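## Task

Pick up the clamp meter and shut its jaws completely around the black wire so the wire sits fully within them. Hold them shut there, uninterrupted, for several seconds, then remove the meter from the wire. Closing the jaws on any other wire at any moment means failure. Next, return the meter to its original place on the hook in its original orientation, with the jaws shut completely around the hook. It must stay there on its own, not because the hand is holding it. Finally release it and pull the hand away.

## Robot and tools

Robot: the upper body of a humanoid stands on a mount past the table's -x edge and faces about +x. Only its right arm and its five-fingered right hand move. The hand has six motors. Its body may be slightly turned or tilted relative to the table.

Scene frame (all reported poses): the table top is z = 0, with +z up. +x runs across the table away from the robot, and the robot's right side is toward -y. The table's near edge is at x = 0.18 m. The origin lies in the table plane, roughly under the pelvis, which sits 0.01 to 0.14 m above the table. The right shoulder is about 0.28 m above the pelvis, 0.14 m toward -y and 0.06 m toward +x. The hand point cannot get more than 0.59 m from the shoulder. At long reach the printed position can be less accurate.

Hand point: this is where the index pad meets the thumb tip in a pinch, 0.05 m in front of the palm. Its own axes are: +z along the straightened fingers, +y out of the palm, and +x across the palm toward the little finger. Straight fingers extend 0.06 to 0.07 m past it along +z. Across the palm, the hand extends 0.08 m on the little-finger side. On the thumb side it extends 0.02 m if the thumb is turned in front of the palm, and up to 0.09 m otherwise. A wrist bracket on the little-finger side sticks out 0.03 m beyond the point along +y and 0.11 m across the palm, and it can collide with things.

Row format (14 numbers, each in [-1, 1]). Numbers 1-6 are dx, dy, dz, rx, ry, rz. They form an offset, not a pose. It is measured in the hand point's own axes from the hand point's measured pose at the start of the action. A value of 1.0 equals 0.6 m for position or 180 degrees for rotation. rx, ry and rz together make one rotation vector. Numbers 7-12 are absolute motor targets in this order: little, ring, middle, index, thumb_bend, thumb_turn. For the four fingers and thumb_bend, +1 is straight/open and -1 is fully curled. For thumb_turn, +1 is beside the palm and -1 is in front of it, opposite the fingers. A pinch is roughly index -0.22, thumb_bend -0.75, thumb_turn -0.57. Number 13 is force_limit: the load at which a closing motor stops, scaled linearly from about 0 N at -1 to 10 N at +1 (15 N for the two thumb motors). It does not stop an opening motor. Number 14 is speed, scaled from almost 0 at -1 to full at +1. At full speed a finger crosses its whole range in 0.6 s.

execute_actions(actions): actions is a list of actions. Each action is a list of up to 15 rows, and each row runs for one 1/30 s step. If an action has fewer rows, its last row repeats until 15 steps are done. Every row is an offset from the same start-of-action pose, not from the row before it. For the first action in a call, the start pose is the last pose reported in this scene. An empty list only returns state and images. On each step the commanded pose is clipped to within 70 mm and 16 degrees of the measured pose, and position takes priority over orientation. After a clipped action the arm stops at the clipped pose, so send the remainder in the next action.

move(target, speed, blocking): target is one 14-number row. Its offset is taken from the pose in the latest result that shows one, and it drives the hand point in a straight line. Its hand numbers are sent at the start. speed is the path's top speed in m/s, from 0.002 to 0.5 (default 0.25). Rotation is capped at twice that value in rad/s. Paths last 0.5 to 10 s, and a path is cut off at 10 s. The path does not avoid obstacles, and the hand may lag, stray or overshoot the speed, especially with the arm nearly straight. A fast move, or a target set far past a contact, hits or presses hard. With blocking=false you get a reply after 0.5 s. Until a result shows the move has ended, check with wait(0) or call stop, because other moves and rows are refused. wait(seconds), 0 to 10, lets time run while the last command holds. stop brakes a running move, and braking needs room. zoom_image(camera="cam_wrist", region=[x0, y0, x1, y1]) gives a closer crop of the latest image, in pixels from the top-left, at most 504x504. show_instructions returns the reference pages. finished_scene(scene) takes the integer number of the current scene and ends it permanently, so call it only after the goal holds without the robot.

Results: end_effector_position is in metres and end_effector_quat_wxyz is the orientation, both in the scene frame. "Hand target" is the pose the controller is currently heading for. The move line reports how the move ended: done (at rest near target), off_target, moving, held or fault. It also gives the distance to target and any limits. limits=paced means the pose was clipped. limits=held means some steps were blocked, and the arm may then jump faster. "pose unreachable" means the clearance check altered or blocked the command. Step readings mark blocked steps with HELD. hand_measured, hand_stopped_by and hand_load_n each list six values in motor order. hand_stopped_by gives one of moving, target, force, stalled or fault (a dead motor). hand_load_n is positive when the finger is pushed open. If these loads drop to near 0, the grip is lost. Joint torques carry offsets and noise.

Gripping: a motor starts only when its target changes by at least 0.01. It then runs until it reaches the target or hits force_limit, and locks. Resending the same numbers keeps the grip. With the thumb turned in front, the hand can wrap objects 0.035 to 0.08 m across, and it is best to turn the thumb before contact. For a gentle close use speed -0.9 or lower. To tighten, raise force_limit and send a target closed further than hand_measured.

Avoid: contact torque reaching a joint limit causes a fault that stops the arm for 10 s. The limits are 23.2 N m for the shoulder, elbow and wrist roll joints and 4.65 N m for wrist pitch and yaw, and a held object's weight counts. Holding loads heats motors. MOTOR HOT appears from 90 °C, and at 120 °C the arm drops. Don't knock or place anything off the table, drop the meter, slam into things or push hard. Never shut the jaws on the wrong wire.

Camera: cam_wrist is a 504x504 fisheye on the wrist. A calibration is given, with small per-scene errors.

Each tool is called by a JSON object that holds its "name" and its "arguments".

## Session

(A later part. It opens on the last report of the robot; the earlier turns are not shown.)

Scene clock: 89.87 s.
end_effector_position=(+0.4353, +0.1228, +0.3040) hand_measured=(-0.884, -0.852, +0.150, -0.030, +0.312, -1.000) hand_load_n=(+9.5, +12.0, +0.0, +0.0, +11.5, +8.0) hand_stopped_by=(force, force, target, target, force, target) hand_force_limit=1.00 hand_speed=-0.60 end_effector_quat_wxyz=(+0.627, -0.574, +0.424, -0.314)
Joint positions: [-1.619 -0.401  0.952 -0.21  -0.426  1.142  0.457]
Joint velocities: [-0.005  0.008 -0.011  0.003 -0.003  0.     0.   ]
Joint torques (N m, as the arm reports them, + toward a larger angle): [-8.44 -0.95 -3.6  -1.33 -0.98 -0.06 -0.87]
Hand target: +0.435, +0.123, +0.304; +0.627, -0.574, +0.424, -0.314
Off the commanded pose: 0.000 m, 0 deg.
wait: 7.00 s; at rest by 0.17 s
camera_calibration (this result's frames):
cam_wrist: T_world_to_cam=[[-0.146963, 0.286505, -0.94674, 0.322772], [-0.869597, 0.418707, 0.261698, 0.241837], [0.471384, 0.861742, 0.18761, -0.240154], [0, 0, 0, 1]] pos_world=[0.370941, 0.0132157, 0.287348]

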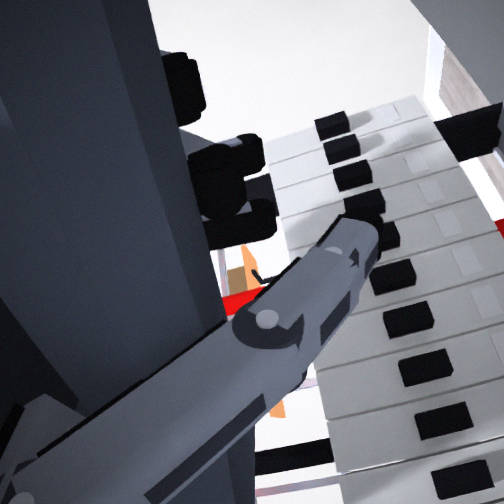

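{"name": "execute_actions", "arguments": {"actions": [[[0,0,0,0,0,0,-0.99,-0.99,-0.9,-0.03,-1,-1,-0.85,-0.6]]]}}

Scene clock: 90.80 s.
end_effector_position=(+0.4353, +0.1228, +0.3040) hand_measured=(-0.884, -0.852, -0.114, -0.030, +0.312, -1.000) hand_load_n=(+9.5, +12.0, +0.0, +0.0, +11.5, +8.0) hand_stopped_by=(force, force, moving, target, force, target) hand_force_limit=-0.85 hand_speed=-0.60 end_effector_quat_wxyz=(+0.627, -0.574, +0.424, -0.314)
Joint positions: [-1.619 -0.401  0.952 -0.21  -0.426  1.142  0.457]
Joint velocities: [-0.012 -0.003  0.005 -0.003 -0.006  0.     0.   ]
Joint torques (N m, as the arm reports them, + toward a larger angle): [-8.22 -1.31 -3.59 -1.37 -0.87 -0.07 -0.97]
Hand target: +0.435, +0.123, +0.304; +0.627, -0.574, +0.424, -0.314
Off the commanded pose: 0.000 m, 0 deg.
Step readings (end_effector_position):
0: (+0.4353, +0.1228, +0.3040)
1: (+0.4353, +0.1228, +0.3040)
2: (+0.4353, +0.1228, +0.3040)
4: (+0.4353, +0.1228, +0.3040)
8: (+0.4353, +0.1228, +0.3040)
15: end_effector_position above
camera_calibration (this result's frames):
cam_wrist: T_world_to_cam=[[-0.146963, 0.286505, -0.94674, 0.322772], [-0.869597, 0.418707, 0.261698, 0.241837], [0.471384, 0.861742, 0.18761, -0.240154], [0, 0, 0, 1]] pos_world=[0.370941, 0.0132157, 0.287348]

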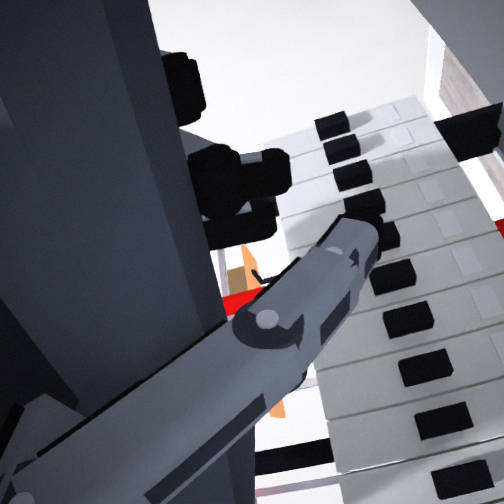

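{"name": "execute_actions", "arguments": {"actions": []}}

Scene clock: 90.93 s.
end_effector_position=(+0.4353, +0.1228, +0.3040) hand_measured=(-0.884, -0.852, -0.158, -0.030, +0.312, -1.000) hand_load_n=(+9.5, +12.0, +1.5, +0.0, +11.5, +8.0) hand_stopped_by=(force, force, force, target, force, target) hand_force_limit=-0.85 hand_speed=-0.60 end_effector_quat_wxyz=(+0.627, -0.574, +0.424, -0.314)
Joint positions: [-1.619 -0.401  0.952 -0.21  -0.426  1.142  0.457]
Joint velocities: [ 0.017 -0.003 -0.009  0.006  0.     0.     0.   ]
Joint torques (N m, as the arm reports them, + toward a larger angle): [-8.16 -1.17 -3.77 -1.57 -0.73 -0.11 -0.98]
Hand target: +0.435, +0.123, +0.304; +0.627, -0.574, +0.424, -0.314
Off the commanded pose: 0.000 m, 0 deg.
camera_calibration (this result's frames):
cam_wrist: T_world_to_cam=[[-0.146963, 0.286506, -0.94674, 0.322772], [-0.869597, 0.418707, 0.261698, 0.241837], [0.471385, 0.861742, 0.18761, -0.240154], [0, 0, 0, 1]] pos_world=[0.370941, 0.0132157, 0.287348]

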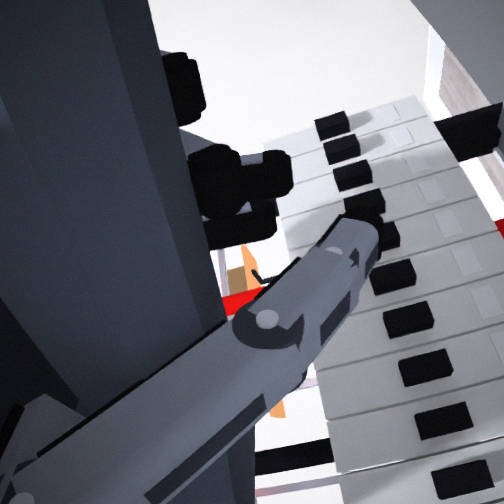

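{"name": "execute_actions", "arguments": {"actions": [[[-0.002,0,0.0015,0,0,0,-0.99,-0.99,0.05,-0.15,-1,-1,-0.85,-0.4],[-0.003,0,0.0025,0,0,0,-0.99,-0.99,0.05,-0.15,-1,-1,-0.85,-0.4],[-0.004,0,0.0033,0,0,0,-0.99,-0.99,0.05,-0.15,-1,-1,-0.85,-0.4],[-0.005,-0.001,0.0042,0,0,0,-0.99,-0.99,0.05,-0.15,-1,-1,-0.85,-0.4],[-0.006,-0.001,0.005,0,0,0,-0.99,-0.99,0.05,-0.15,-1,-1,-0.85,-0.4],[-0.007,-0.0015,0.0058,0,0,0,-0.99,-0.99,0.05,-0.15,-1,-1,-0.85,-0.4],[-0.008,-0.002,0.0065,0,0,0,-0.99,-0.99,0.05,-0.15,-1,-1,-0.85,-0.4],[-0.009,-0.002,0.007,0,0,0,-0.99,-0.99,0.05,-0.15,-1,-1,-0.85,-0.4]]]}}

{"name": "wait", "arguments": {"seconds": 7}}

{"name": "zoom_image", "arguments": {"camera": "cam_wrist", "region": [200, 380, 360, 504]}}

Scene clock: 93.37 s.
end_effector_position=(+0.4367, +0.1289, +0.3043) hand_measured=(-0.884, -0.852, +0.050, -0.150, +0.312, -1.000) hand_load_n=(+9.5, +12.0, +0.0, +0.0, +11.5, +8.0) hand_stopped_by=(force, force, target, target, force, target) hand_force_limit=-0.85 hand_speed=-0.40 end_effector_quat_wxyz=(+0.625, -0.575, +0.424, -0.313)
Joint positions: [-1.619 -0.359  0.939 -0.164 -0.474  1.125  0.49 ]
Joint velocities: [-0.012  0.005 -0.018  0.015 -0.021  0.     0.003]
Joint torques (N m, as the arm reports them, + toward a larger angle): [-8.59 -0.78 -3.73 -1.16 -1.17 -0.14 -0.8 ]
Hand target: +0.437, +0.129, +0.306; +0.626, -0.574, +0.424, -0.314
Off the commanded pose: 0.002 m, 0 deg.
joint sent to its limit — the command would take joint 1 (shoulder pitch) past its lower limit, so that joint was sent only as far as its limit.
Step readings (end_effector_position):
0: (+0.4353, +0.1228, +0.3040)
1: (+0.4353, +0.1228, +0.3040)
2: (+0.4356, +0.1229, +0.3038)
4: (+0.4365, +0.1237, +0.3030)
8: (+0.4365, +0.1274, +0.3037)
15: end_effector_position above
camera_calibration (this result's frames):
cam_wrist: T_world_to_cam=[[-0.150202, 0.284295, -0.946898, 0.323257], [-0.868583, 0.419529, 0.263738, 0.239222], [0.472231, 0.862074, 0.18392, -0.245357], [0, 0, 0, 1]] pos_world=[0.372203, 0.0192546, 0.288125]

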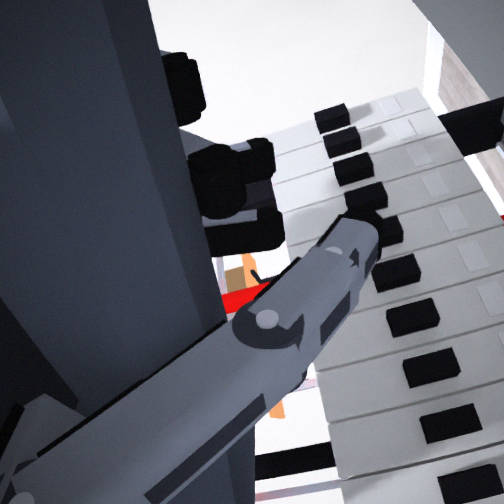

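Scene clock: 100.37 s.
end_effector_position=(+0.4367, +0.1288, +0.3043) hand_measured=(-0.884, -0.852, +0.050, -0.150, +0.312, -1.000) hand_load_n=(+9.5, +12.0, +0.0, +0.0, +11.5, +8.0) hand_stopped_by=(force, force, target, target, force, target) hand_force_limit=-0.85 hand_speed=-0.40 end_effector_quat_wxyz=(+0.625, -0.575, +0.424, -0.313)
Joint positions: [-1.619 -0.359  0.938 -0.164 -0.475  1.125  0.49 ]
Joint velocities: [ 0.002 -0.002  0.    -0.002  0.012  0.     0.   ]
Joint torques (N m, as the arm reports them, + toward a larger angle): [-8.76 -0.76 -3.73 -1.11 -1.25 -0.17 -0.81]
Hand target: +0.437, +0.129, +0.306; +0.626, -0.574, +0.424, -0.314
Off the commanded pose: 0.002 m, 0 deg.
wait: 7.00 s; at rest by 0.17 s
camera_calibration (this result's frames):
cam_wrist: T_world_to_cam=[[-0.150131, 0.284352, -0.946892, 0.323276], [-0.868484, 0.419732, 0.263745, 0.239211], [0.472437, 0.861956, 0.183941, -0.24542], [0, 0, 0, 1]] pos_world=[0.37223, 0.0192121, 0.28816]

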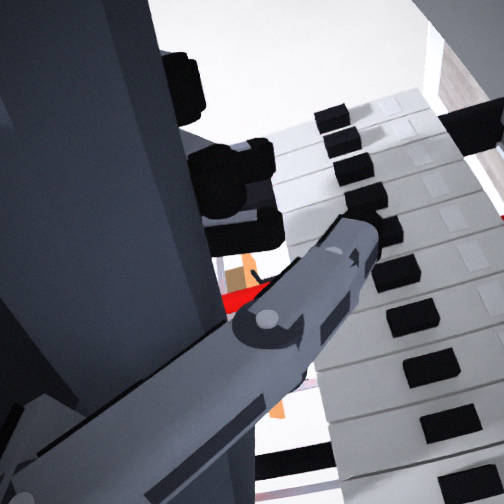

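Region (200, 380, 360, 504) of cam_wrist's 504x504 image, scaled by 3.150, with more detail than that image has; it fills the top 391 rows of this view, and the rest is white.

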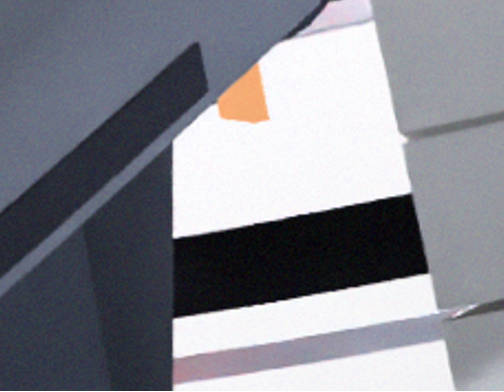

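{"name": "execute_actions", "arguments": {"actions": [[[0,0,0,0,0,0,-0.99,-0.99,-0.9,-0.9,-1,-1,-0.85,-0.6]]]}}

Scene clock: 101.23 s.
end_effector_position=(+0.4367, +0.1288, +0.3043) hand_measured=(-0.884, -0.852, -0.170, -0.280, +0.312, -1.000) hand_load_n=(+9.5, +12.0, +1.0, +1.0, +11.5, +8.0) hand_stopped_by=(force, force, force, force, force, target) hand_force_limit=-0.85 hand_speed=-0.60 end_effector_quat_wxyz=(+0.625, -0.575, +0.424, -0.313)
Joint positions: [-1.619 -0.359  0.938 -0.164 -0.475  1.125  0.49 ]
Joint velocities: [ 0.005  0.012 -0.015  0.002 -0.005  0.     0.   ]
Joint torques (N m, as the arm reports them, + toward a larger angle): [-8.5  -1.28 -3.8  -1.67 -1.25 -0.08 -0.89]
Hand target: +0.437, +0.129, +0.304; +0.625, -0.575, +0.424, -0.313
Off the commanded pose: 0.000 m, 0 deg.
Step readings (end_effector_position):
0: (+0.4367, +0.1288, +0.3043)
1: (+0.4367, +0.1288, +0.3043)
2: (+0.4367, +0.1288, +0.3043)
4: (+0.4367, +0.1288, +0.3043)
8: (+0.4367, +0.1288, +0.3043)
15: end_effector_position above
camera_calibration (this result's frames):
cam_wrist: T_world_to_cam=[[-0.15013, 0.284353, -0.946892, 0.323276], [-0.868483, 0.419733, 0.263745, 0.239211], [0.472439, 0.861955, 0.183941, -0.24542], [0, 0, 0, 1]] pos_world=[0.37223, 0.0192118, 0.28816]

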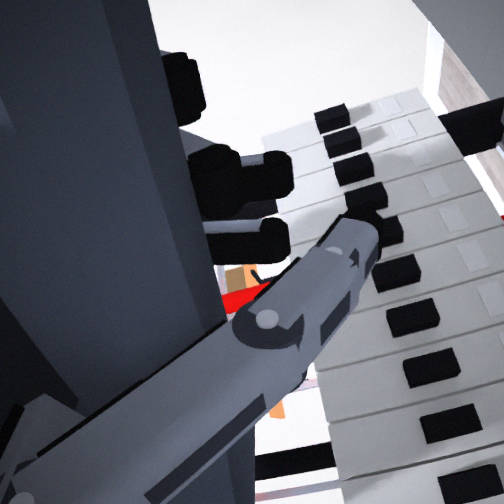

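{"name": "execute_actions", "arguments": {"actions": [[[0,0,0,0,0,0,-0.99,-0.99,-1,-1,-1,-1,1.0,-0.2]]]}}

{"name": "wait", "arguments": {"seconds": 0.3}}

Scene clock: 102.03 s.
end_effector_position=(+0.4367, +0.1288, +0.3043) hand_measured=(-0.884, -0.852, -0.698, -0.672, +0.312, -1.000) hand_load_n=(+9.5, +12.5, +4.0, +3.5, +11.0, +8.0) hand_stopped_by=(force, force, moving, force, force, target) hand_force_limit=1.00 hand_speed=-0.20 end_effector_quat_wxyz=(+0.625, -0.575, +0.424, -0.313)
Joint positions: [-1.619 -0.359  0.938 -0.164 -0.475  1.125  0.49 ]
Joint velocities: [-0.005 -0.006 -0.005 -0.008  0.003  0.     0.   ]
Joint torques (N m, as the arm reports them, + toward a larger angle): [-8.3  -0.93 -3.17 -1.2  -1.37 -0.08 -0.88]
Hand target: +0.437, +0.129, +0.304; +0.625, -0.575, +0.424, -0.313
Off the commanded pose: 0.000 m, 0 deg.
Step readings (end_effector_position):
0: (+0.4367, +0.1288, +0.3043)
1: (+0.4367, +0.1288, +0.3043)
2: (+0.4367, +0.1288, +0.3043)
4: (+0.4367, +0.1288, +0.3043)
8: (+0.4367, +0.1288, +0.3043)
15: end_effector_position above
camera_calibration (this result's frames):
cam_wrist: T_world_to_cam=[[-0.15013, 0.284353, -0.946892, 0.323276], [-0.868483, 0.419734, 0.263745, 0.239211], [0.472439, 0.861955, 0.183941, -0.24542], [0, 0, 0, 1]] pos_world=[0.372231, 0.0192117, 0.28816]

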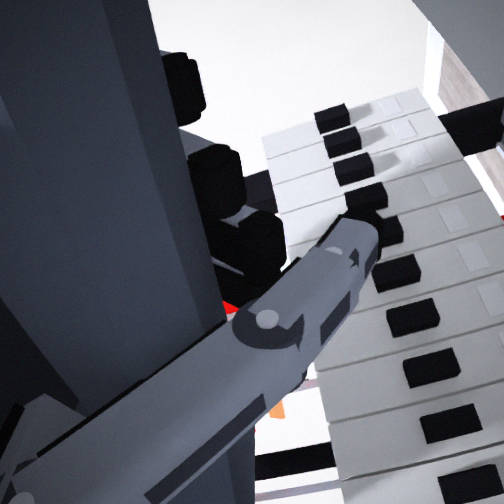

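Scene clock: 102.33 s.
end_effector_position=(+0.4367, +0.1288, +0.3043) hand_measured=(-0.884, -0.852, -0.738, -0.672, +0.312, -1.000) hand_load_n=(+9.5, +12.0, +10.0, +0.5, +11.5, +8.0) hand_stopped_by=(force, force, force, force, force, target) hand_force_limit=1.00 hand_speed=-0.20 end_effector_quat_wxyz=(+0.625, -0.575, +0.424, -0.313)
Joint positions: [-1.619 -0.359  0.938 -0.164 -0.475  1.125  0.49 ]
Joint velocities: [ 0.     0.003  0.    -0.003  0.011  0.     0.   ]
Joint torques (N m, as the arm reports them, + toward a larger angle): [-8.13 -1.28 -3.83 -1.04 -1.   -0.17 -0.95]
Hand target: +0.437, +0.129, +0.304; +0.625, -0.575, +0.424, -0.313
Off the commanded pose: 0.000 m, 0 deg.
wait: 0.30 s; at rest by 0.17 s
camera_calibration (this result's frames):
cam_wrist: T_world_to_cam=[[-0.15013, 0.284353, -0.946892, 0.323276], [-0.868483, 0.419734, 0.263745, 0.239211], [0.472439, 0.861955, 0.183941, -0.24542], [0, 0, 0, 1]] pos_world=[0.37223, 0.0192118, 0.28816]

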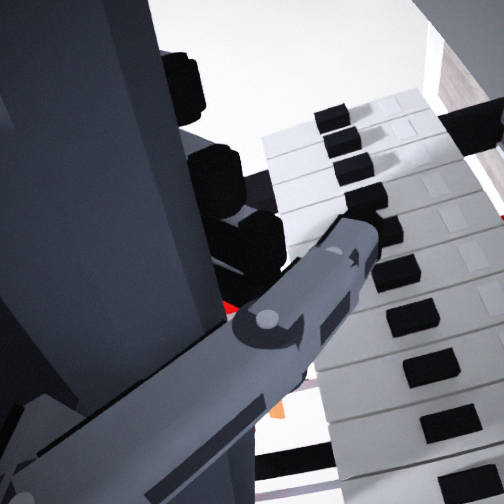

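{"name": "move", "arguments": {"target": [0.0828,-0.0098,-0.0522,0,0,0,-0.99,-0.99,-0.98,-0.98,-1,-1,1.0,-0.6], "speed": 0.05}}

Scene clock: 104.50 s.
end_effector_position=(+0.4322, +0.0694, +0.3024) hand_measured=(-0.884, -0.852, -0.738, -0.718, +0.312, -1.000) hand_load_n=(+9.5, +12.0, +5.5, +11.0, +11.5, +8.0) hand_stopped_by=(force, force, force, force, force, target) hand_force_limit=1.00 hand_speed=-0.60 end_effector_quat_wxyz=(+0.626, -0.574, +0.423, -0.317)
Joint positions: [-1.468 -0.628  0.844 -0.42  -0.455  1.065  0.537]
Joint velocities: [-0.017  0.002  0.005  0.005  0.005 -0.001  0.002]
Joint torques (N m, as the arm reports them, + toward a larger angle): [-7.42 -1.46 -3.99 -1.32 -0.52 -0.11 -0.81]
Hand target: +0.431, +0.070, +0.302; +0.625, -0.575, +0.424, -0.314
Off the commanded pose: 0.001 m, 0 deg.
move: done
camera_calibration (this result's frames):
cam_wrist: T_world_to_cam=[[-0.14211, 0.282843, -0.94858, 0.334838], [-0.868439, 0.424229, 0.256598, 0.262596], [0.474993, 0.860249, 0.185345, -0.193145], [0, 0, 0, 1]] pos_world=[0.367375, -0.039955, 0.286037]

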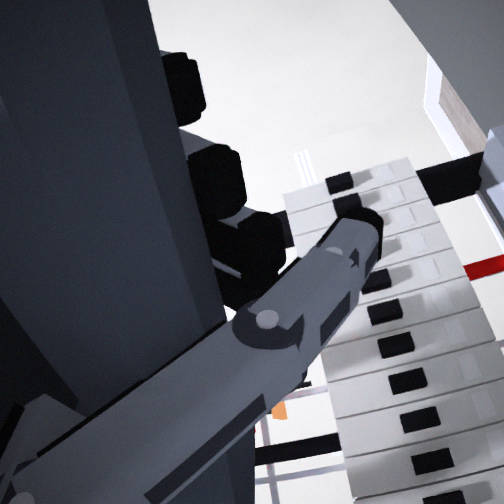

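{"name": "move", "arguments": {"target": [0.176,0.166,-0.112,0.0403,0.0539,0.2523,-0.99,-0.99,-1,-0.98,-1,-1,1.0,-0.6], "speed": 0.25}}

Scene clock: 107.73 s.
end_effector_position=(+0.4071, -0.0351, +0.1826) hand_measured=(-0.884, -0.852, -0.764, -0.718, +0.312, -1.000) hand_load_n=(+9.0, +11.5, +11.0, +7.5, +12.0, +8.0) hand_stopped_by=(force, force, force, force, force, target) hand_force_limit=1.00 hand_speed=-0.60 end_effector_quat_wxyz=(+0.698, -0.305, +0.637, -0.117)
Joint positions: [-0.316 -0.478  0.24  -0.497 -0.147  0.463  0.033]
Joint velocities: [ 0.002 -0.002 -0.008  0.005  0.012  0.     0.   ]
Joint torques (N m, as the arm reports them, + toward a larger angle): [-4.56 -0.95 -2.54 -4.36 -0.41 -1.23 -0.5 ]
Hand target: +0.408, -0.035, +0.184; +0.700, -0.303, +0.637, -0.116
Off the commanded pose: 0.008 m, 1 deg.
move: off_target
camera_calibration (this result's frames):
cam_wrist: T_world_to_cam=[[-0.232911, 0.86659, -0.441332, 0.212007], [-0.668927, 0.186644, 0.719514, 0.141803], [0.705896, 0.462802, 0.536214, -0.24114], [0, 0, 0, 1]] pos_world=[0.314455, -0.0985903, 0.120839]

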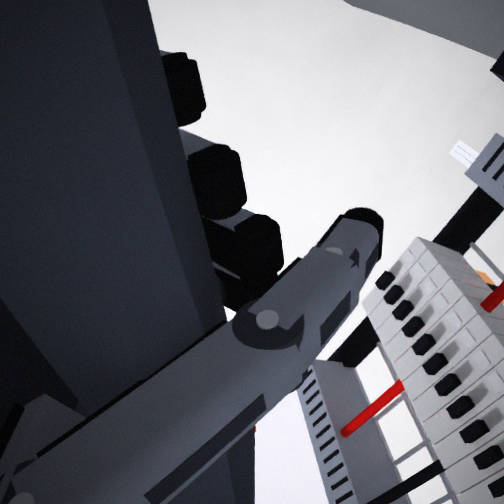

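{"name": "move", "arguments": {"target": [0.09,-0.1353,-0.0553,0.047,0.0137,0.1874,-0.99,-0.99,-1,-0.98,-1,-1,1.0,-0.6], "speed": 0.2}}

{"name": "zoom_image", "arguments": {"camera": "cam_wrist", "region": [200, 380, 360, 504]}}

Scene clock: 110.43 s.
end_effector_position=(+0.4008, -0.1406, +0.1870) hand_measured=(-0.884, -0.852, -0.764, -0.718, +0.312, -1.000) hand_load_n=(+9.0, +11.5, +11.0, +7.5, +12.0, +8.0) hand_stopped_by=(force, force, force, force, force, target) hand_force_limit=1.00 hand_speed=-0.60 end_effector_quat_wxyz=(+0.713, -0.050, +0.699, +0.033)
Joint positions: [-0.083 -0.36  -0.16  -0.316  0.366  0.175  0.136]
Joint velocities: [-0.003  0.003 -0.008 -0.002 -0.005  0.     0.   ]
Joint torques (N m, as the arm reports them, + toward a larger angle): [-3.74 -2.   -2.1  -4.53  0.35 -1.53  0.04]
Hand target: +0.401, -0.141, +0.187; +0.713, -0.048, +0.699, +0.036
Off the commanded pose: 0.004 m, 1 deg.
move: off_target
camera_calibration (this result's frames):
cam_wrist: T_world_to_cam=[[-0.103248, 0.986003, 0.130913, 0.161674], [-0.588256, -0.166662, 0.791314, 0.0586318], [0.802056, 0.0046909, 0.59723, -0.304618], [0, 0, 0, 1]] pos_world=[0.295504, -0.14821, 0.114366]

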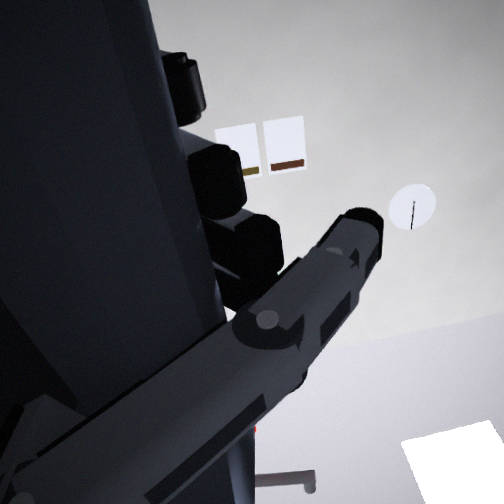

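Region (200, 380, 360, 504) of cam_wrist's 504x504 image, scaled by 3.150, with more detail than that image has; it fills the top 391 rows of this view, and the rest is white.

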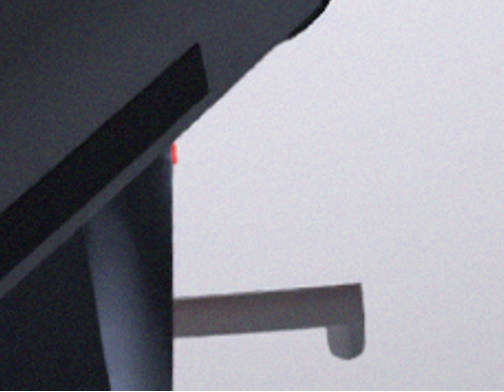

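{"name": "execute_actions", "arguments": {"actions": []}}

Scene clock: 111.80 s.
end_effector_position=(+0.4008, -0.1406, +0.1870) hand_measured=(-0.884, -0.852, -0.764, -0.718, +0.312, -1.000) hand_load_n=(+9.0, +11.5, +11.0, +7.5, +12.0, +8.0) hand_stopped_by=(force, force, force, force, force, target) hand_force_limit=1.00 hand_speed=-0.60 end_effector_quat_wxyz=(+0.713, -0.050, +0.699, +0.033)
Joint positions: [-0.083 -0.36  -0.16  -0.316  0.366  0.175  0.136]
Joint velocities: [ 0.005  0.009 -0.003 -0.006  0.     0.     0.   ]
Joint torques (N m, as the arm reports them, + toward a larger angle): [-3.09 -1.37 -2.66 -4.2   0.27 -1.48 -0.01]
Hand target: +0.401, -0.141, +0.187; +0.713, -0.048, +0.699, +0.036
Off the commanded pose: 0.004 m, 1 deg.
camera_calibration (this result's frames):
cam_wrist: T_world_to_cam=[[-0.103271, 0.985991, 0.130982, 0.161665], [-0.588269, -0.166731, 0.79129, 0.0586224], [0.802044, 0.0046645, 0.597247, -0.304625], [0, 0, 0, 1]] pos_world=[0.295503, -0.148205, 0.114374]

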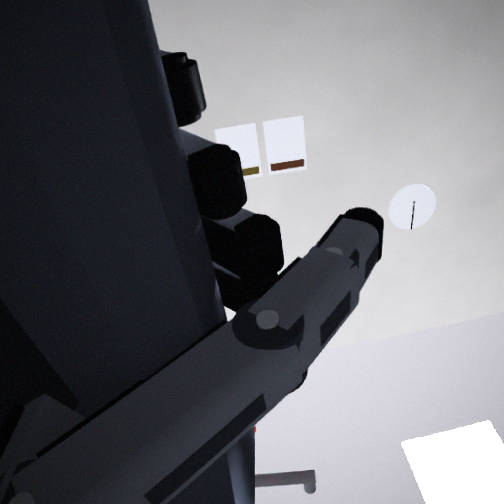

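{"name": "move", "arguments": {"target": [-0.02, 0.0065, 0.004, -0.0032, 0.003, 0.0025, -0.99, -0.99, -1, -0.98, -1, -1, 1.0, -0.6], "speed": 0.04}}

Scene clock: 113.60 s.
end_effector_position=(+0.4027, -0.1355, +0.1981) hand_measured=(-0.884, -0.852, -0.764, -0.718, +0.312, -1.000) hand_load_n=(+9.0, +11.5, +11.0, +7.5, +12.0, +8.0) hand_stopped_by=(force, force, force, force, force, target) hand_force_limit=1.00 hand_speed=-0.60 end_effector_quat_wxyz=(+0.709, -0.052, +0.703, +0.040)
Joint positions: [-0.106 -0.371 -0.172 -0.388  0.389  0.28   0.121]
Joint velocities: [ 0.    -0.003 -0.011 -0.002 -0.005  0.009  0.   ]
Joint torques (N m, as the arm reports them, + toward a larger angle): [-3.48 -1.69 -1.67 -4.71 -0.24 -1.3  -0.11]
Hand target: +0.403, -0.136, +0.199; +0.709, -0.050, +0.702, +0.040
Off the commanded pose: 0.001 m, 0 deg.
move: done
camera_calibration (this result's frames):
cam_wrist: T_world_to_cam=[[-0.113343, 0.983968, 0.137694, 0.157833], [-0.576804, -0.178008, 0.797252, 0.0445255], [0.808981, 0.0109403, 0.587733, -0.312806], [0, 0, 0, 1]] pos_world=[0.296626, -0.143954, 0.126616]

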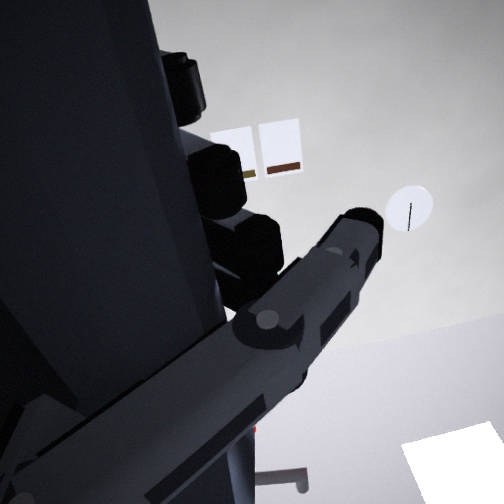

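{"name": "zoom_image", "arguments": {"camera": "cam_wrist", "region": [200, 380, 360, 504]}}

Region (200, 380, 360, 504) of cam_wrist's 504x504 image, scaled by 3.150, with more detail than that image has; it fills the top 391 rows of this view, and the rest is white.

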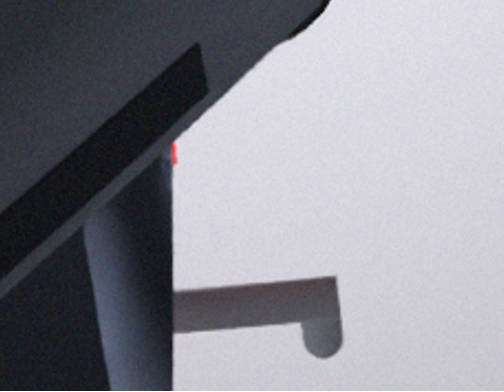

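{"name": "move", "arguments": {"target": [-0.0435, 0.0, 0.0, 0, 0, 0, -0.99, -0.99, -1, -0.98, -1, -1, 1.0, -0.6], "speed": 0.04}}

{"name": "zoom_image", "arguments": {"camera": "cam_wrist", "region": [200, 380, 360, 504]}}

Scene clock: 115.47 s.
end_effector_position=(+0.4031, -0.1345, +0.2238) hand_measured=(-0.884, -0.852, -0.764, -0.718, +0.312, -1.000) hand_load_n=(+9.0, +11.5, +11.0, +7.5, +12.0, +8.0) hand_stopped_by=(force, force, force, force, force, target) hand_force_limit=1.00 hand_speed=-0.60 end_effector_quat_wxyz=(+0.708, -0.052, +0.703, +0.040)
Joint positions: [-0.147 -0.401 -0.224 -0.519  0.447  0.459  0.086]
Joint velocities: [-0.003  0.012 -0.005 -0.005  0.009  0.006  0.   ]
Joint torques (N m, as the arm reports them, + toward a larger angle): [-3.79 -2.22 -1.69 -4.7   0.4  -1.32 -0.11]
Hand target: +0.403, -0.135, +0.225; +0.709, -0.051, +0.702, +0.040
Off the commanded pose: 0.001 m, 0 deg.
move: done
camera_calibration (this result's frames):
cam_wrist: T_world_to_cam=[[-0.114626, 0.983783, 0.137953, 0.153807], [-0.57595, -0.17896, 0.797656, 0.0238562], [0.809408, 0.0119779, 0.587124, -0.328192], [0, 0, 0, 1]] pos_world=[0.297012, -0.143112, 0.152442]

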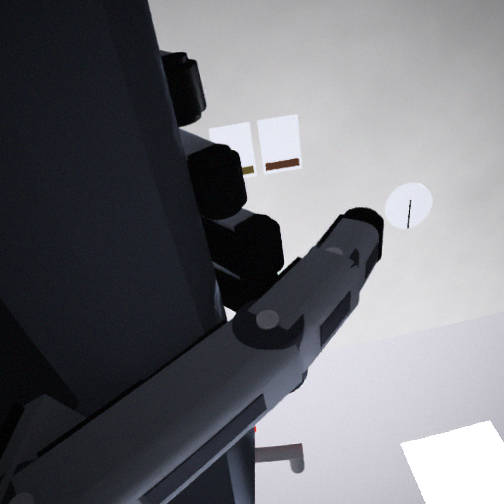

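Region (200, 380, 360, 504) of cam_wrist's 504x504 image, scaled by 3.150, with more detail than that image has; it fills the top 391 rows of this view, and the rest is white.

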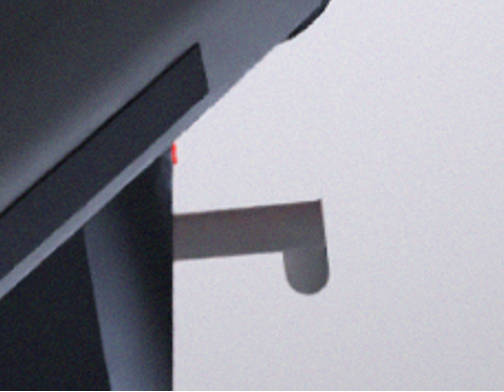

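{"name": "move", "arguments": {"target": [0.0, -0.0028, 0.0233, 0, 0, 0, -0.99, -0.99, -1, -0.98, -1, -1, 1.0, -0.6], "speed": 0.03}}

{"name": "zoom_image", "arguments": {"camera": "cam_wrist", "region": [200, 380, 360, 504]}}

Scene clock: 117.20 s.
end_effector_position=(+0.4169, -0.1350, +0.2242) hand_measured=(-0.884, -0.852, -0.764, -0.718, +0.312, -1.000) hand_load_n=(+9.0, +11.5, +11.0, +7.5, +12.0, +8.0) hand_stopped_by=(force, force, force, force, force, target) hand_force_limit=1.00 hand_speed=-0.60 end_effector_quat_wxyz=(+0.708, -0.049, +0.703, +0.042)
Joint positions: [-0.215 -0.404 -0.213 -0.448  0.44   0.457  0.086]
Joint velocities: [-0.006 -0.003  0.     0.     0.006  0.     0.   ]
Joint torques (N m, as the arm reports them, + toward a larger angle): [-4.18 -2.47 -1.38 -4.03 -0.01 -1.54 -0.05]
Hand target: +0.417, -0.135, +0.224; +0.708, -0.052, +0.703, +0.040
Off the commanded pose: 0.001 m, 0 deg.
move: done
camera_calibration (this result's frames):
cam_wrist: T_world_to_cam=[[-0.112685, 0.983116, 0.144167, 0.153579], [-0.57559, -0.182854, 0.797032, 0.0308507], [0.809937, 0.0068324, 0.586477, -0.340315], [0, 0, 0, 1]] pos_world=[0.310697, -0.14302, 0.152856]

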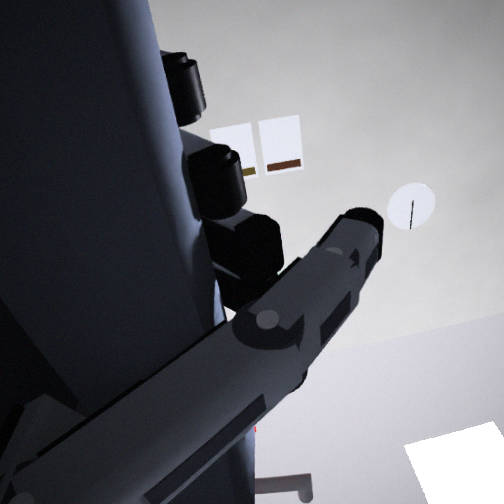

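Region (200, 380, 360, 504) of cam_wrist's 504x504 image, scaled by 3.150, with more detail than that image has; it fills the top 391 rows of this view, and the rest is white.

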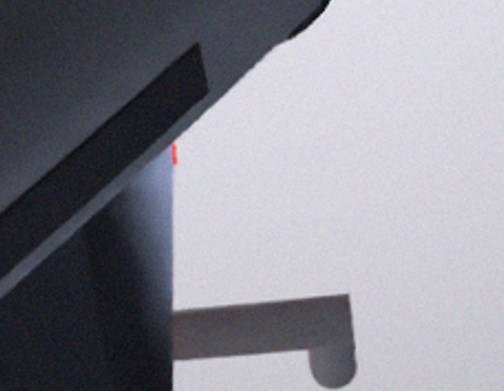

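{"name": "move", "arguments": {"target": [0.0025, 0.0055, 0.0, 0, 0, -0.002, -0.99, -0.99, 1, 1, -1, -1, 1.0, -0.4], "speed": 0.02}}

{"name": "zoom_image", "arguments": {"camera": "cam_wrist", "region": [200, 380, 360, 504]}}

Scene clock: 119.70 s.
end_effector_position=(+0.4168, -0.1321, +0.2227) hand_measured=(-0.884, -0.852, +1.000, +1.000, +0.312, -1.000) hand_load_n=(+9.5, +12.0, +0.0, +0.0, +11.5, +8.0) hand_stopped_by=(force, force, target, target, force, target) hand_force_limit=1.00 hand_speed=-0.40 end_effector_quat_wxyz=(+0.708, -0.051, +0.703, +0.041)
Joint positions: [-0.214 -0.402 -0.199 -0.45   0.433  0.453  0.076]
Joint velocities: [-0.018  0.002  0.005  0.     0.003  0.     0.   ]
Joint torques (N m, as the arm reports them, + toward a larger angle): [-4.24 -2.16 -1.74 -4.5  -0.28 -1.57 -0.19]
Hand target: +0.416, -0.132, +0.223; +0.708, -0.052, +0.703, +0.040
Off the commanded pose: 0.000 m, 0 deg.
move: done
camera_calibration (this result's frames):
cam_wrist: T_world_to_cam=[[-0.113831, 0.983542, 0.140314, 0.152264], [-0.5748, -0.180392, 0.798163, 0.0322352], [0.810338, 0.0102027, 0.585874, -0.339026], [0, 0, 0, 1]] pos_world=[0.310587, -0.140484, 0.151533]

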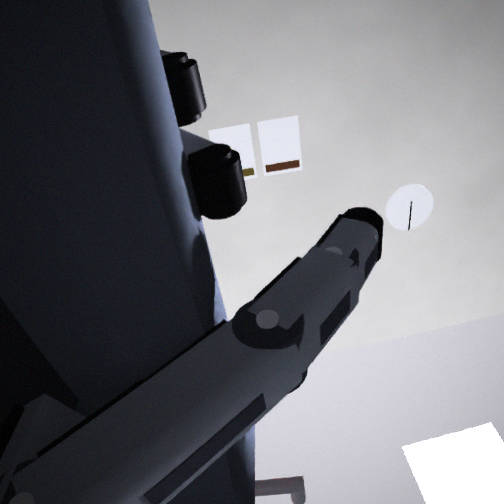

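Region (200, 380, 360, 504) of cam_wrist's 504x504 image, scaled by 3.150, with more detail than that image has; it fills the top 391 rows of this view, and the rest is white.

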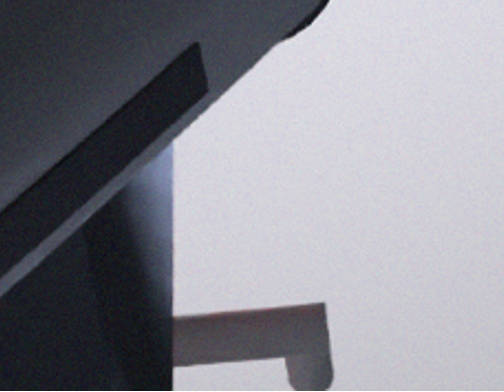

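{"name": "execute_actions", "arguments": {"actions": [[[0.001, 0, 0, 0, 0, 0, -0.99, -0.99, 0.0, 1, -1, -1, -0.8, 0.6],[0.002, 0, 0, 0, 0, 0, -0.99, -0.99, 0.0, 1, -1, -1, -0.8, 0.6],[0.003, 0, 0, 0, 0, 0, -0.99, -0.99, 0.0, 1, -1, -1, -0.8, 0.6],[0.004, 0, 0, 0, 0, 0, -0.99, -0.99, 0.0, 1, -1, -1, -0.8, 0.6]],[[0, 0, 0, 0, 0, 0, -0.99, -0.99, -0.4, 1, -1, -1, -0.8, -0.85]],[[0, 0, 0, 0, 0, 0, -0.99, -0.99, -0.4, 1, -1, -1, -0.8, -0.85]]]}}

{"name": "zoom_image", "arguments": {"camera": "cam_wrist", "region": [200, 380, 360, 504]}}

Scene clock: 121.97 s.
end_effector_position=(+0.4169, -0.1325, +0.2216) hand_measured=(-0.884, -0.852, -0.158, +1.000, +0.312, -1.000) hand_load_n=(+9.5, +12.0, +1.0, +0.0, +11.5, +8.0) hand_stopped_by=(force, force, force, target, force, target) hand_force_limit=-0.80 hand_speed=-0.85 end_effector_quat_wxyz=(+0.709, -0.051, +0.703, +0.041)
Joint positions: [-0.211 -0.402 -0.195 -0.44   0.433  0.438  0.077]
Joint velocities: [-0.008  0.005  0.005 -0.003  0.005  0.     0.   ]
Joint torques (N m, as the arm reports them, + toward a larger angle): [-4.35 -1.95 -2.08 -4.76  0.22 -1.44 -0.1 ]
Hand target: +0.417, -0.132, +0.222; +0.709, -0.051, +0.703, +0.041
Off the commanded pose: 0.000 m, 0 deg.
Step readings (end_effector_position; steps 1 to 15: 1st action; 16 to 30: 2nd action; 31 to 45: 3rd action):
0: (+0.4168, -0.1321, +0.2227)
1: (+0.4168, -0.1321, +0.2228)
2: (+0.4168, -0.1321, +0.2229)
4: (+0.4169, -0.1325, +0.2232)
8: (+0.4170, -0.1327, +0.2217)
15: (+0.4169, -0.1325, +0.2216)
16: (+0.4169, -0.1325, +0.2216)
17: (+0.4169, -0.1325, +0.2216)
19: (+0.4169, -0.1325, +0.2216)
23: (+0.4169, -0.1325, +0.2216)
30: (+0.4169, -0.1325, +0.2216)
31: (+0.4169, -0.1325, +0.2216)
32: (+0.4169, -0.1325, +0.2216)
34: (+0.4169, -0.1325, +0.2216)
38: (+0.4169, -0.1325, +0.2216)
45: end_effector_position above
camera_calibration (this result's frames):
cam_wrist: T_world_to_cam=[[-0.113443, 0.983436, 0.141363, 0.152425], [-0.576706, -0.181038, 0.79664, 0.034127], [0.809037, 0.00884843, 0.587692, -0.33846], [0, 0, 0, 1]] pos_world=[0.310799, -0.140727, 0.150176]

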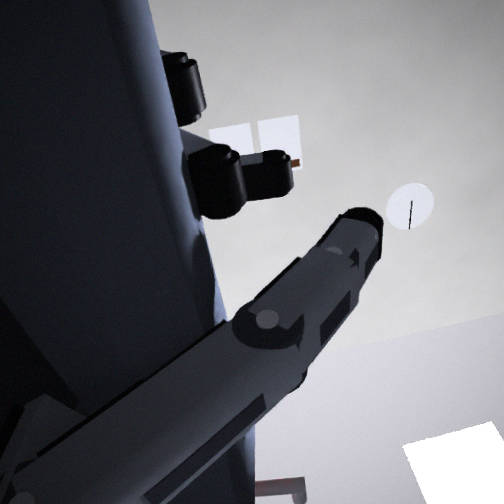

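Region (200, 380, 360, 504) of cam_wrist's 504x504 image, scaled by 3.150, with more detail than that image has; it fills the top 391 rows of this view, and the rest is white.

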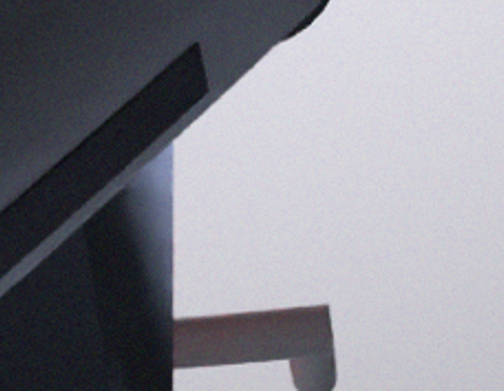

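{"name": "execute_actions", "arguments": {"actions": [[[0.001, 0, 0, 0, 0, 0, -0.99, -0.99, 1, 1, -1, -1, 0.0, 0.6],[0.002, 0, 0, 0, 0, 0, -0.99, -0.99, 1, 1, -1, -1, 0.0, 0.6],[0.003, 0, 0, 0, 0, 0, -0.99, -0.99, 1, 1, -1, -1, 0.0, 0.6],[0.004, 0, 0, 0, 0, 0, -0.99, -0.99, 1, 1, -1, -1, 0.0, 0.6],[0.0045, 0, 0, 0, 0, 0, -0.99, -0.99, 1, 1, -1, -1, 0.0, 0.6]],[[0, 0, 0, 0, 0, 0, 1, 1, 1, 1, 1, -1, 0.0, -0.7]],[[0, 0, 0, 0, 0, 0, 1, 1, 1, 1, 1, -1, 0.0, 0.8]]]}}

Scene clock: 124.03 s.
end_effector_position=(+0.4169, -0.1329, +0.2221) hand_measured=(+0.720, +0.750, +1.000, +1.000, +1.000, -1.000) hand_load_n=(+0.0, +0.5, +0.0, +0.0, +0.0, +0.0) hand_stopped_by=(moving, moving, target, target, target, target) hand_force_limit=0.00 hand_speed=0.80 end_effector_quat_wxyz=(+0.712, -0.050, +0.700, +0.041)
Joint positions: [-0.209 -0.402 -0.192 -0.431  0.431  0.418  0.077]
Joint velocities: [-0.002  0.    -0.017 -0.005 -0.008  0.     0.   ]
Joint torques (N m, as the arm reports them, + toward a larger angle): [-3.11 -1.85 -1.77 -3.47 -0.04 -0.95 -0.1 ]
Hand target: +0.417, -0.133, +0.222; +0.712, -0.050, +0.700, +0.041
Off the commanded pose: 0.000 m, 0 deg.
Step readings (end_effector_position; steps 1 to 15: 1st action; 16 to 30: 2nd action; 31 to 45: 3rd action):
0: (+0.4169, -0.1325, +0.2216)
1: (+0.4169, -0.1325, +0.2216)
2: (+0.4169, -0.1325, +0.2217)
4: (+0.4170, -0.1330, +0.2220)
8: (+0.4170, -0.1332, +0.2204)
15: (+0.4170, -0.1329, +0.2202)
16: (+0.4170, -0.1329, +0.2202)
17: (+0.4170, -0.1329, +0.2202)
19: (+0.4169, -0.1329, +0.2206)
23: (+0.4169, -0.1324, +0.2239)
30: (+0.4169, -0.1329, +0.2221)
31: (+0.4169, -0.1329, +0.2221)
32: (+0.4169, -0.1329, +0.2221)
34: (+0.4169, -0.1329, +0.2221)
38: (+0.4169, -0.1329, +0.2221)
45: end_effector_position above
camera_calibration (this result's frames):
cam_wrist: T_world_to_cam=[[-0.113879, 0.983329, 0.141758, 0.152802], [-0.583386, -0.181682, 0.791614, 0.0375183], [0.804172, 0.00744867, 0.594351, -0.338385], [0, 0, 0, 1]] pos_world=[0.311408, -0.140917, 0.149758]

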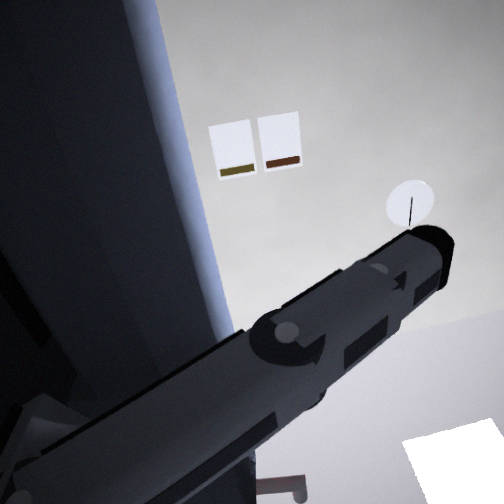

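{"name": "move", "arguments": {"target": [0.0, -0.025, -0.05, 0, 0, 0, 1, 1, 1, 1, 1, -1, 0.0, 0.8], "speed": 0.07}}

Scene clock: 125.40 s.
end_effector_position=(+0.3894, -0.1516, +0.2207) hand_measured=(+1.000, +1.000, +1.000, +1.000, +1.000, -1.000) hand_load_n=(+0.0, +0.0, +0.0, +0.0, +0.0, +0.0) hand_stopped_by=(target, target, target, target, target, target) hand_force_limit=0.00 hand_speed=0.80 end_effector_quat_wxyz=(+0.710, -0.050, +0.701, +0.039)
Joint positions: [-0.061 -0.42  -0.288 -0.516  0.482  0.393  0.146]
Joint velocities: [-0.009  0.003 -0.017 -0.011 -0.018  0.     0.004]
Joint torques (N m, as the arm reports them, + toward a larger angle): [-2.68 -2.11 -1.92 -3.92  0.49 -1.08  0.05]
Hand target: +0.389, -0.151, +0.222; +0.712, -0.051, +0.699, +0.041
Off the commanded pose: 0.001 m, 0 deg.
move: done
camera_calibration (this result's frames):
cam_wrist: T_world_to_cam=[[-0.111433, 0.984048, 0.13868, 0.168163], [-0.580923, -0.177725, 0.794319, 0.0182241], [0.806295, 0.00795081, 0.59146, -0.315439], [0, 0, 0, 1]] pos_world=[0.283663, -0.159733, 0.148773]

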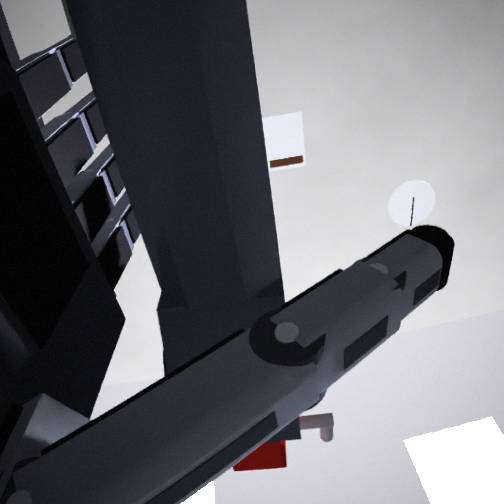

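{"name": "move", "arguments": {"target": [0.0, -0.0225, -0.1195, 0, 0, 0, 1, 1, 1, 1, 1, -1, 0.0, 0.8], "speed": 0.12}}

Scene clock: 126.63 s.
end_effector_position=(+0.3198, -0.1740, +0.2191) hand_measured=(+1.000, +1.000, +1.000, +1.000, +1.000, -1.000) hand_load_n=(+0.0, +0.0, +0.0, +0.0, +0.0, +0.0) hand_stopped_by=(target, target, target, target, target, target) hand_force_limit=0.00 hand_speed=0.80 end_effector_quat_wxyz=(+0.709, -0.053, +0.703, +0.037)
Joint positions: [ 0.312 -0.375 -0.462 -0.677  0.576  0.25   0.303]
Joint velocities: [ 0.005  0.     0.002 -0.009  0.017 -0.001  0.   ]
Joint torques (N m, as the arm reports them, + toward a larger angle): [-0.17 -2.28 -2.49 -3.54  0.01 -1.02 -0.09]
Hand target: +0.319, -0.174, +0.221; +0.711, -0.052, +0.701, +0.039
Off the commanded pose: 0.001 m, 0 deg.
move: done
camera_calibration (this result's frames):
cam_wrist: T_world_to_cam=[[-0.110824, 0.984925, 0.132816, 0.183854], [-0.577724, -0.172585, 0.797778, -0.0257594], [0.808673, 0.0116816, 0.588142, -0.257526], [0, 0, 0, 1]] pos_world=[0.213748, -0.182519, 0.147594]

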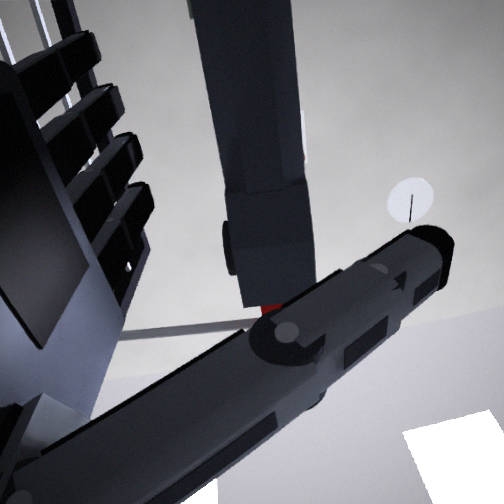

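{"name": "move", "arguments": {"target": [-0.226, -0.001, -0.16, 0.011, -0.307, 0, 1, 1, 1, 1, 1, -1, 0.0, 0.8], "speed": 0.22}}

Scene clock: 130.73 s.
end_effector_position=(+0.2245, -0.1820, +0.3515) hand_measured=(+1.000, +1.000, +1.000, +1.000, +1.000, -1.000) hand_load_n=(+0.0, +0.0, +0.0, +0.0, +0.0, +0.0) hand_stopped_by=(target, target, target, target, target, target) hand_force_limit=0.00 hand_speed=0.80 end_effector_quat_wxyz=(+0.953, -0.021, +0.299, +0.038)
Joint positions: [ 0.079 -0.062 -0.473 -0.462  0.712 -0.627  0.63 ]
Joint velocities: [ 0.008  0.005  0.005  0.     0.009 -0.002  0.   ]
Joint torques (N m, as the arm reports them, + toward a larger angle): [-0.55 -1.47 -1.49 -3.39 -0.02 -0.6  -0.1 ]
Hand target: +0.224, -0.183, +0.352; +0.954, -0.019, +0.297, +0.037
Off the commanded pose: 0.003 m, 1 deg.
move: done
camera_calibration (this result's frames):
cam_wrist: T_world_to_cam=[[-0.201069, 0.975903, 0.0847605, 0.199097], [-0.979549, -0.199651, -0.0249786, 0.186587], [-0.00745421, -0.0880494, 0.996088, -0.236523], [0, 0, 0, 1]] pos_world=[0.22104, -0.177873, 0.223383]

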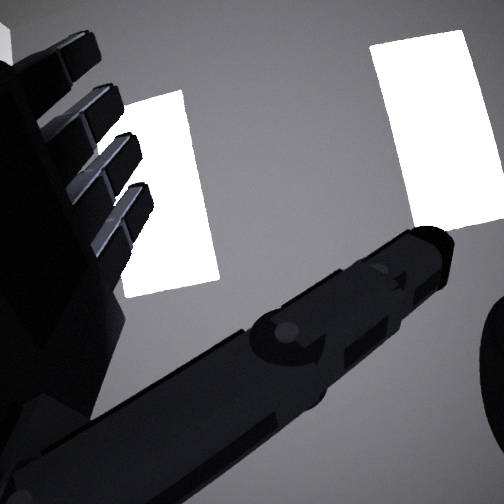

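{"name": "execute_actions", "arguments": {"actions": [[[0, 0, 0, 0, 0, 0, -0.8, -0.8, 1, 1, 1, -1, 0.0, 1.0]]]}}

{"name": "wait", "arguments": {"seconds": 6}}

Scene clock: 132.33 s.
end_effector_position=(+0.2245, -0.1820, +0.3515) hand_measured=(-0.312, -0.312, +1.000, +1.000, +1.000, -1.000) hand_load_n=(+0.0, +0.0, +0.0, +0.0, +0.0, +0.0) hand_stopped_by=(moving, moving, target, target, target, target) hand_force_limit=0.00 hand_speed=1.00 end_effector_quat_wxyz=(+0.953, -0.021, +0.299, +0.038)
Joint positions: [ 0.079 -0.062 -0.473 -0.462  0.712 -0.627  0.63 ]
Joint velocities: [ 0.011 -0.011  0.     0.    -0.015  0.     0.   ]
Joint torques (N m, as the arm reports them, + toward a larger angle): [-0.82 -1.68 -0.82 -3.4  -0.51 -0.43 -0.11]
Hand target: +0.224, -0.182, +0.351; +0.953, -0.021, +0.299, +0.038
Off the commanded pose: 0.000 m, 0 deg.
Step readings (end_effector_position):
0: (+0.2245, -0.1820, +0.3515)
1: (+0.2245, -0.1820, +0.3515)
2: (+0.2245, -0.1820, +0.3515)
4: (+0.2245, -0.1820, +0.3515)
8: (+0.2245, -0.1820, +0.3515)
15: end_effector_position above
camera_calibration (this result's frames):
cam_wrist: T_world_to_cam=[[-0.201002, 0.975917, 0.0847577, 0.199092], [-0.979562, -0.199573, -0.025091, 0.186622], [-0.0075714, -0.0880687, 0.996086, -0.23651], [0, 0, 0, 1]] pos_world=[0.221035, -0.177882, 0.223392]

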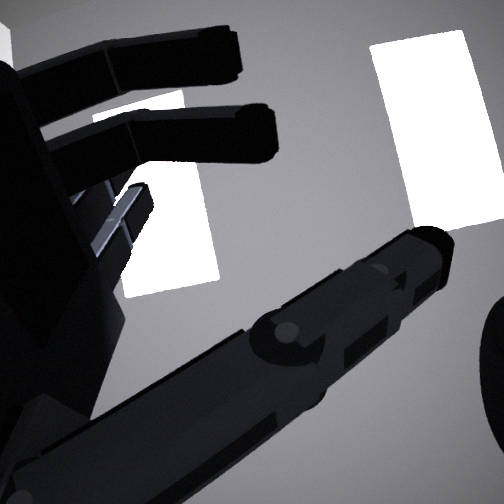

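Scene clock: 138.33 s.
end_effector_position=(+0.2245, -0.1820, +0.3515) hand_measured=(-0.800, -0.800, +1.000, +1.000, +1.000, -1.000) hand_load_n=(+0.0, +0.0, +0.0, +0.0, +0.0, +0.0) hand_stopped_by=(target, target, target, target, target, target) hand_force_limit=0.00 hand_speed=1.00 end_effector_quat_wxyz=(+0.953, -0.021, +0.299, +0.038)
Joint positions: [ 0.079 -0.062 -0.473 -0.462  0.712 -0.627  0.63 ]
Joint velocities: [ 0.012 -0.002  0.003 -0.003 -0.015  0.     0.   ]
Joint torques (N m, as the arm reports them, + toward a larger angle): [-0.6  -1.01 -1.79 -3.5   0.55 -0.43 -0.1 ]
Hand target: +0.224, -0.182, +0.351; +0.953, -0.021, +0.299, +0.038
Off the commanded pose: 0.000 m, 0 deg.
wait: 6.00 s; at rest by 0.30 s
camera_calibration (this result's frames):
cam_wrist: T_world_to_cam=[[-0.201002, 0.975917, 0.0847575, 0.199092], [-0.979562, -0.199573, -0.0250911, 0.186622], [-0.0075715, -0.0880685, 0.996086, -0.23651], [0, 0, 0, 1]] pos_world=[0.221035, -0.177882, 0.223392]

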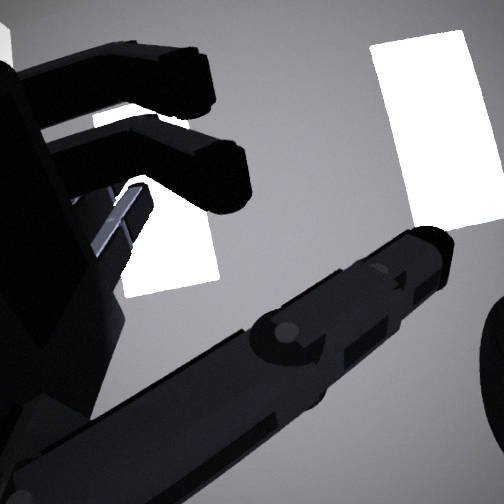

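{"name": "wait", "arguments": {"seconds": 8}}

{"name": "finished_scene", "arguments": {"scene": 2}}

Scene clock: 146.53 s.
end_effector_position=(+0.2245, -0.1820, +0.3515) hand_measured=(-0.800, -0.800, +1.000, +1.000, +1.000, -1.000) hand_load_n=(+0.0, +0.0, +0.0, +0.0, +0.0, +0.0) hand_stopped_by=(target, target, target, target, target, target) hand_force_limit=0.00 hand_speed=1.00 end_effector_quat_wxyz=(+0.953, -0.021, +0.299, +0.038)
Joint positions: [ 0.079 -0.062 -0.473 -0.462  0.712 -0.627  0.63 ]
Joint velocities: [ 0.009  0.    -0.005  0.009 -0.006  0.     0.   ]
Joint torques (N m, as the arm reports them, + toward a larger angle): [-0.03 -1.32 -1.08 -3.49 -0.01 -0.44 -0.11]
Hand target: +0.224, -0.182, +0.351; +0.953, -0.021, +0.299, +0.038
Off the commanded pose: 0.000 m, 0 deg.
wait: 8.00 s; at rest from the start
camera_calibration (this result's frames):
cam_wrist: T_world_to_cam=[[-0.201002, 0.975917, 0.0847575, 0.199092], [-0.979562, -0.199573, -0.0250912, 0.186622], [-0.00757158, -0.0880686, 0.996086, -0.23651], [0, 0, 0, 1]] pos_world=[0.221035, -0.177882, 0.223392]

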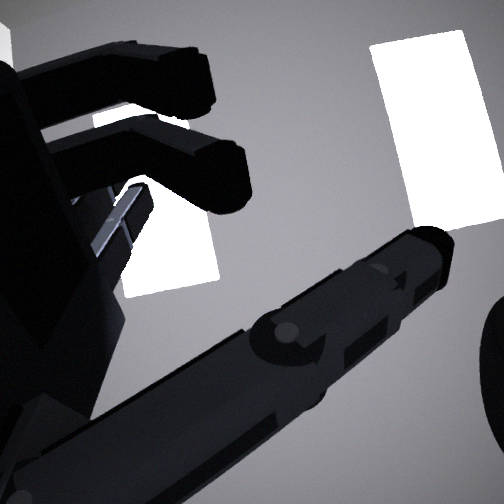

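The scene is finished: the task was done.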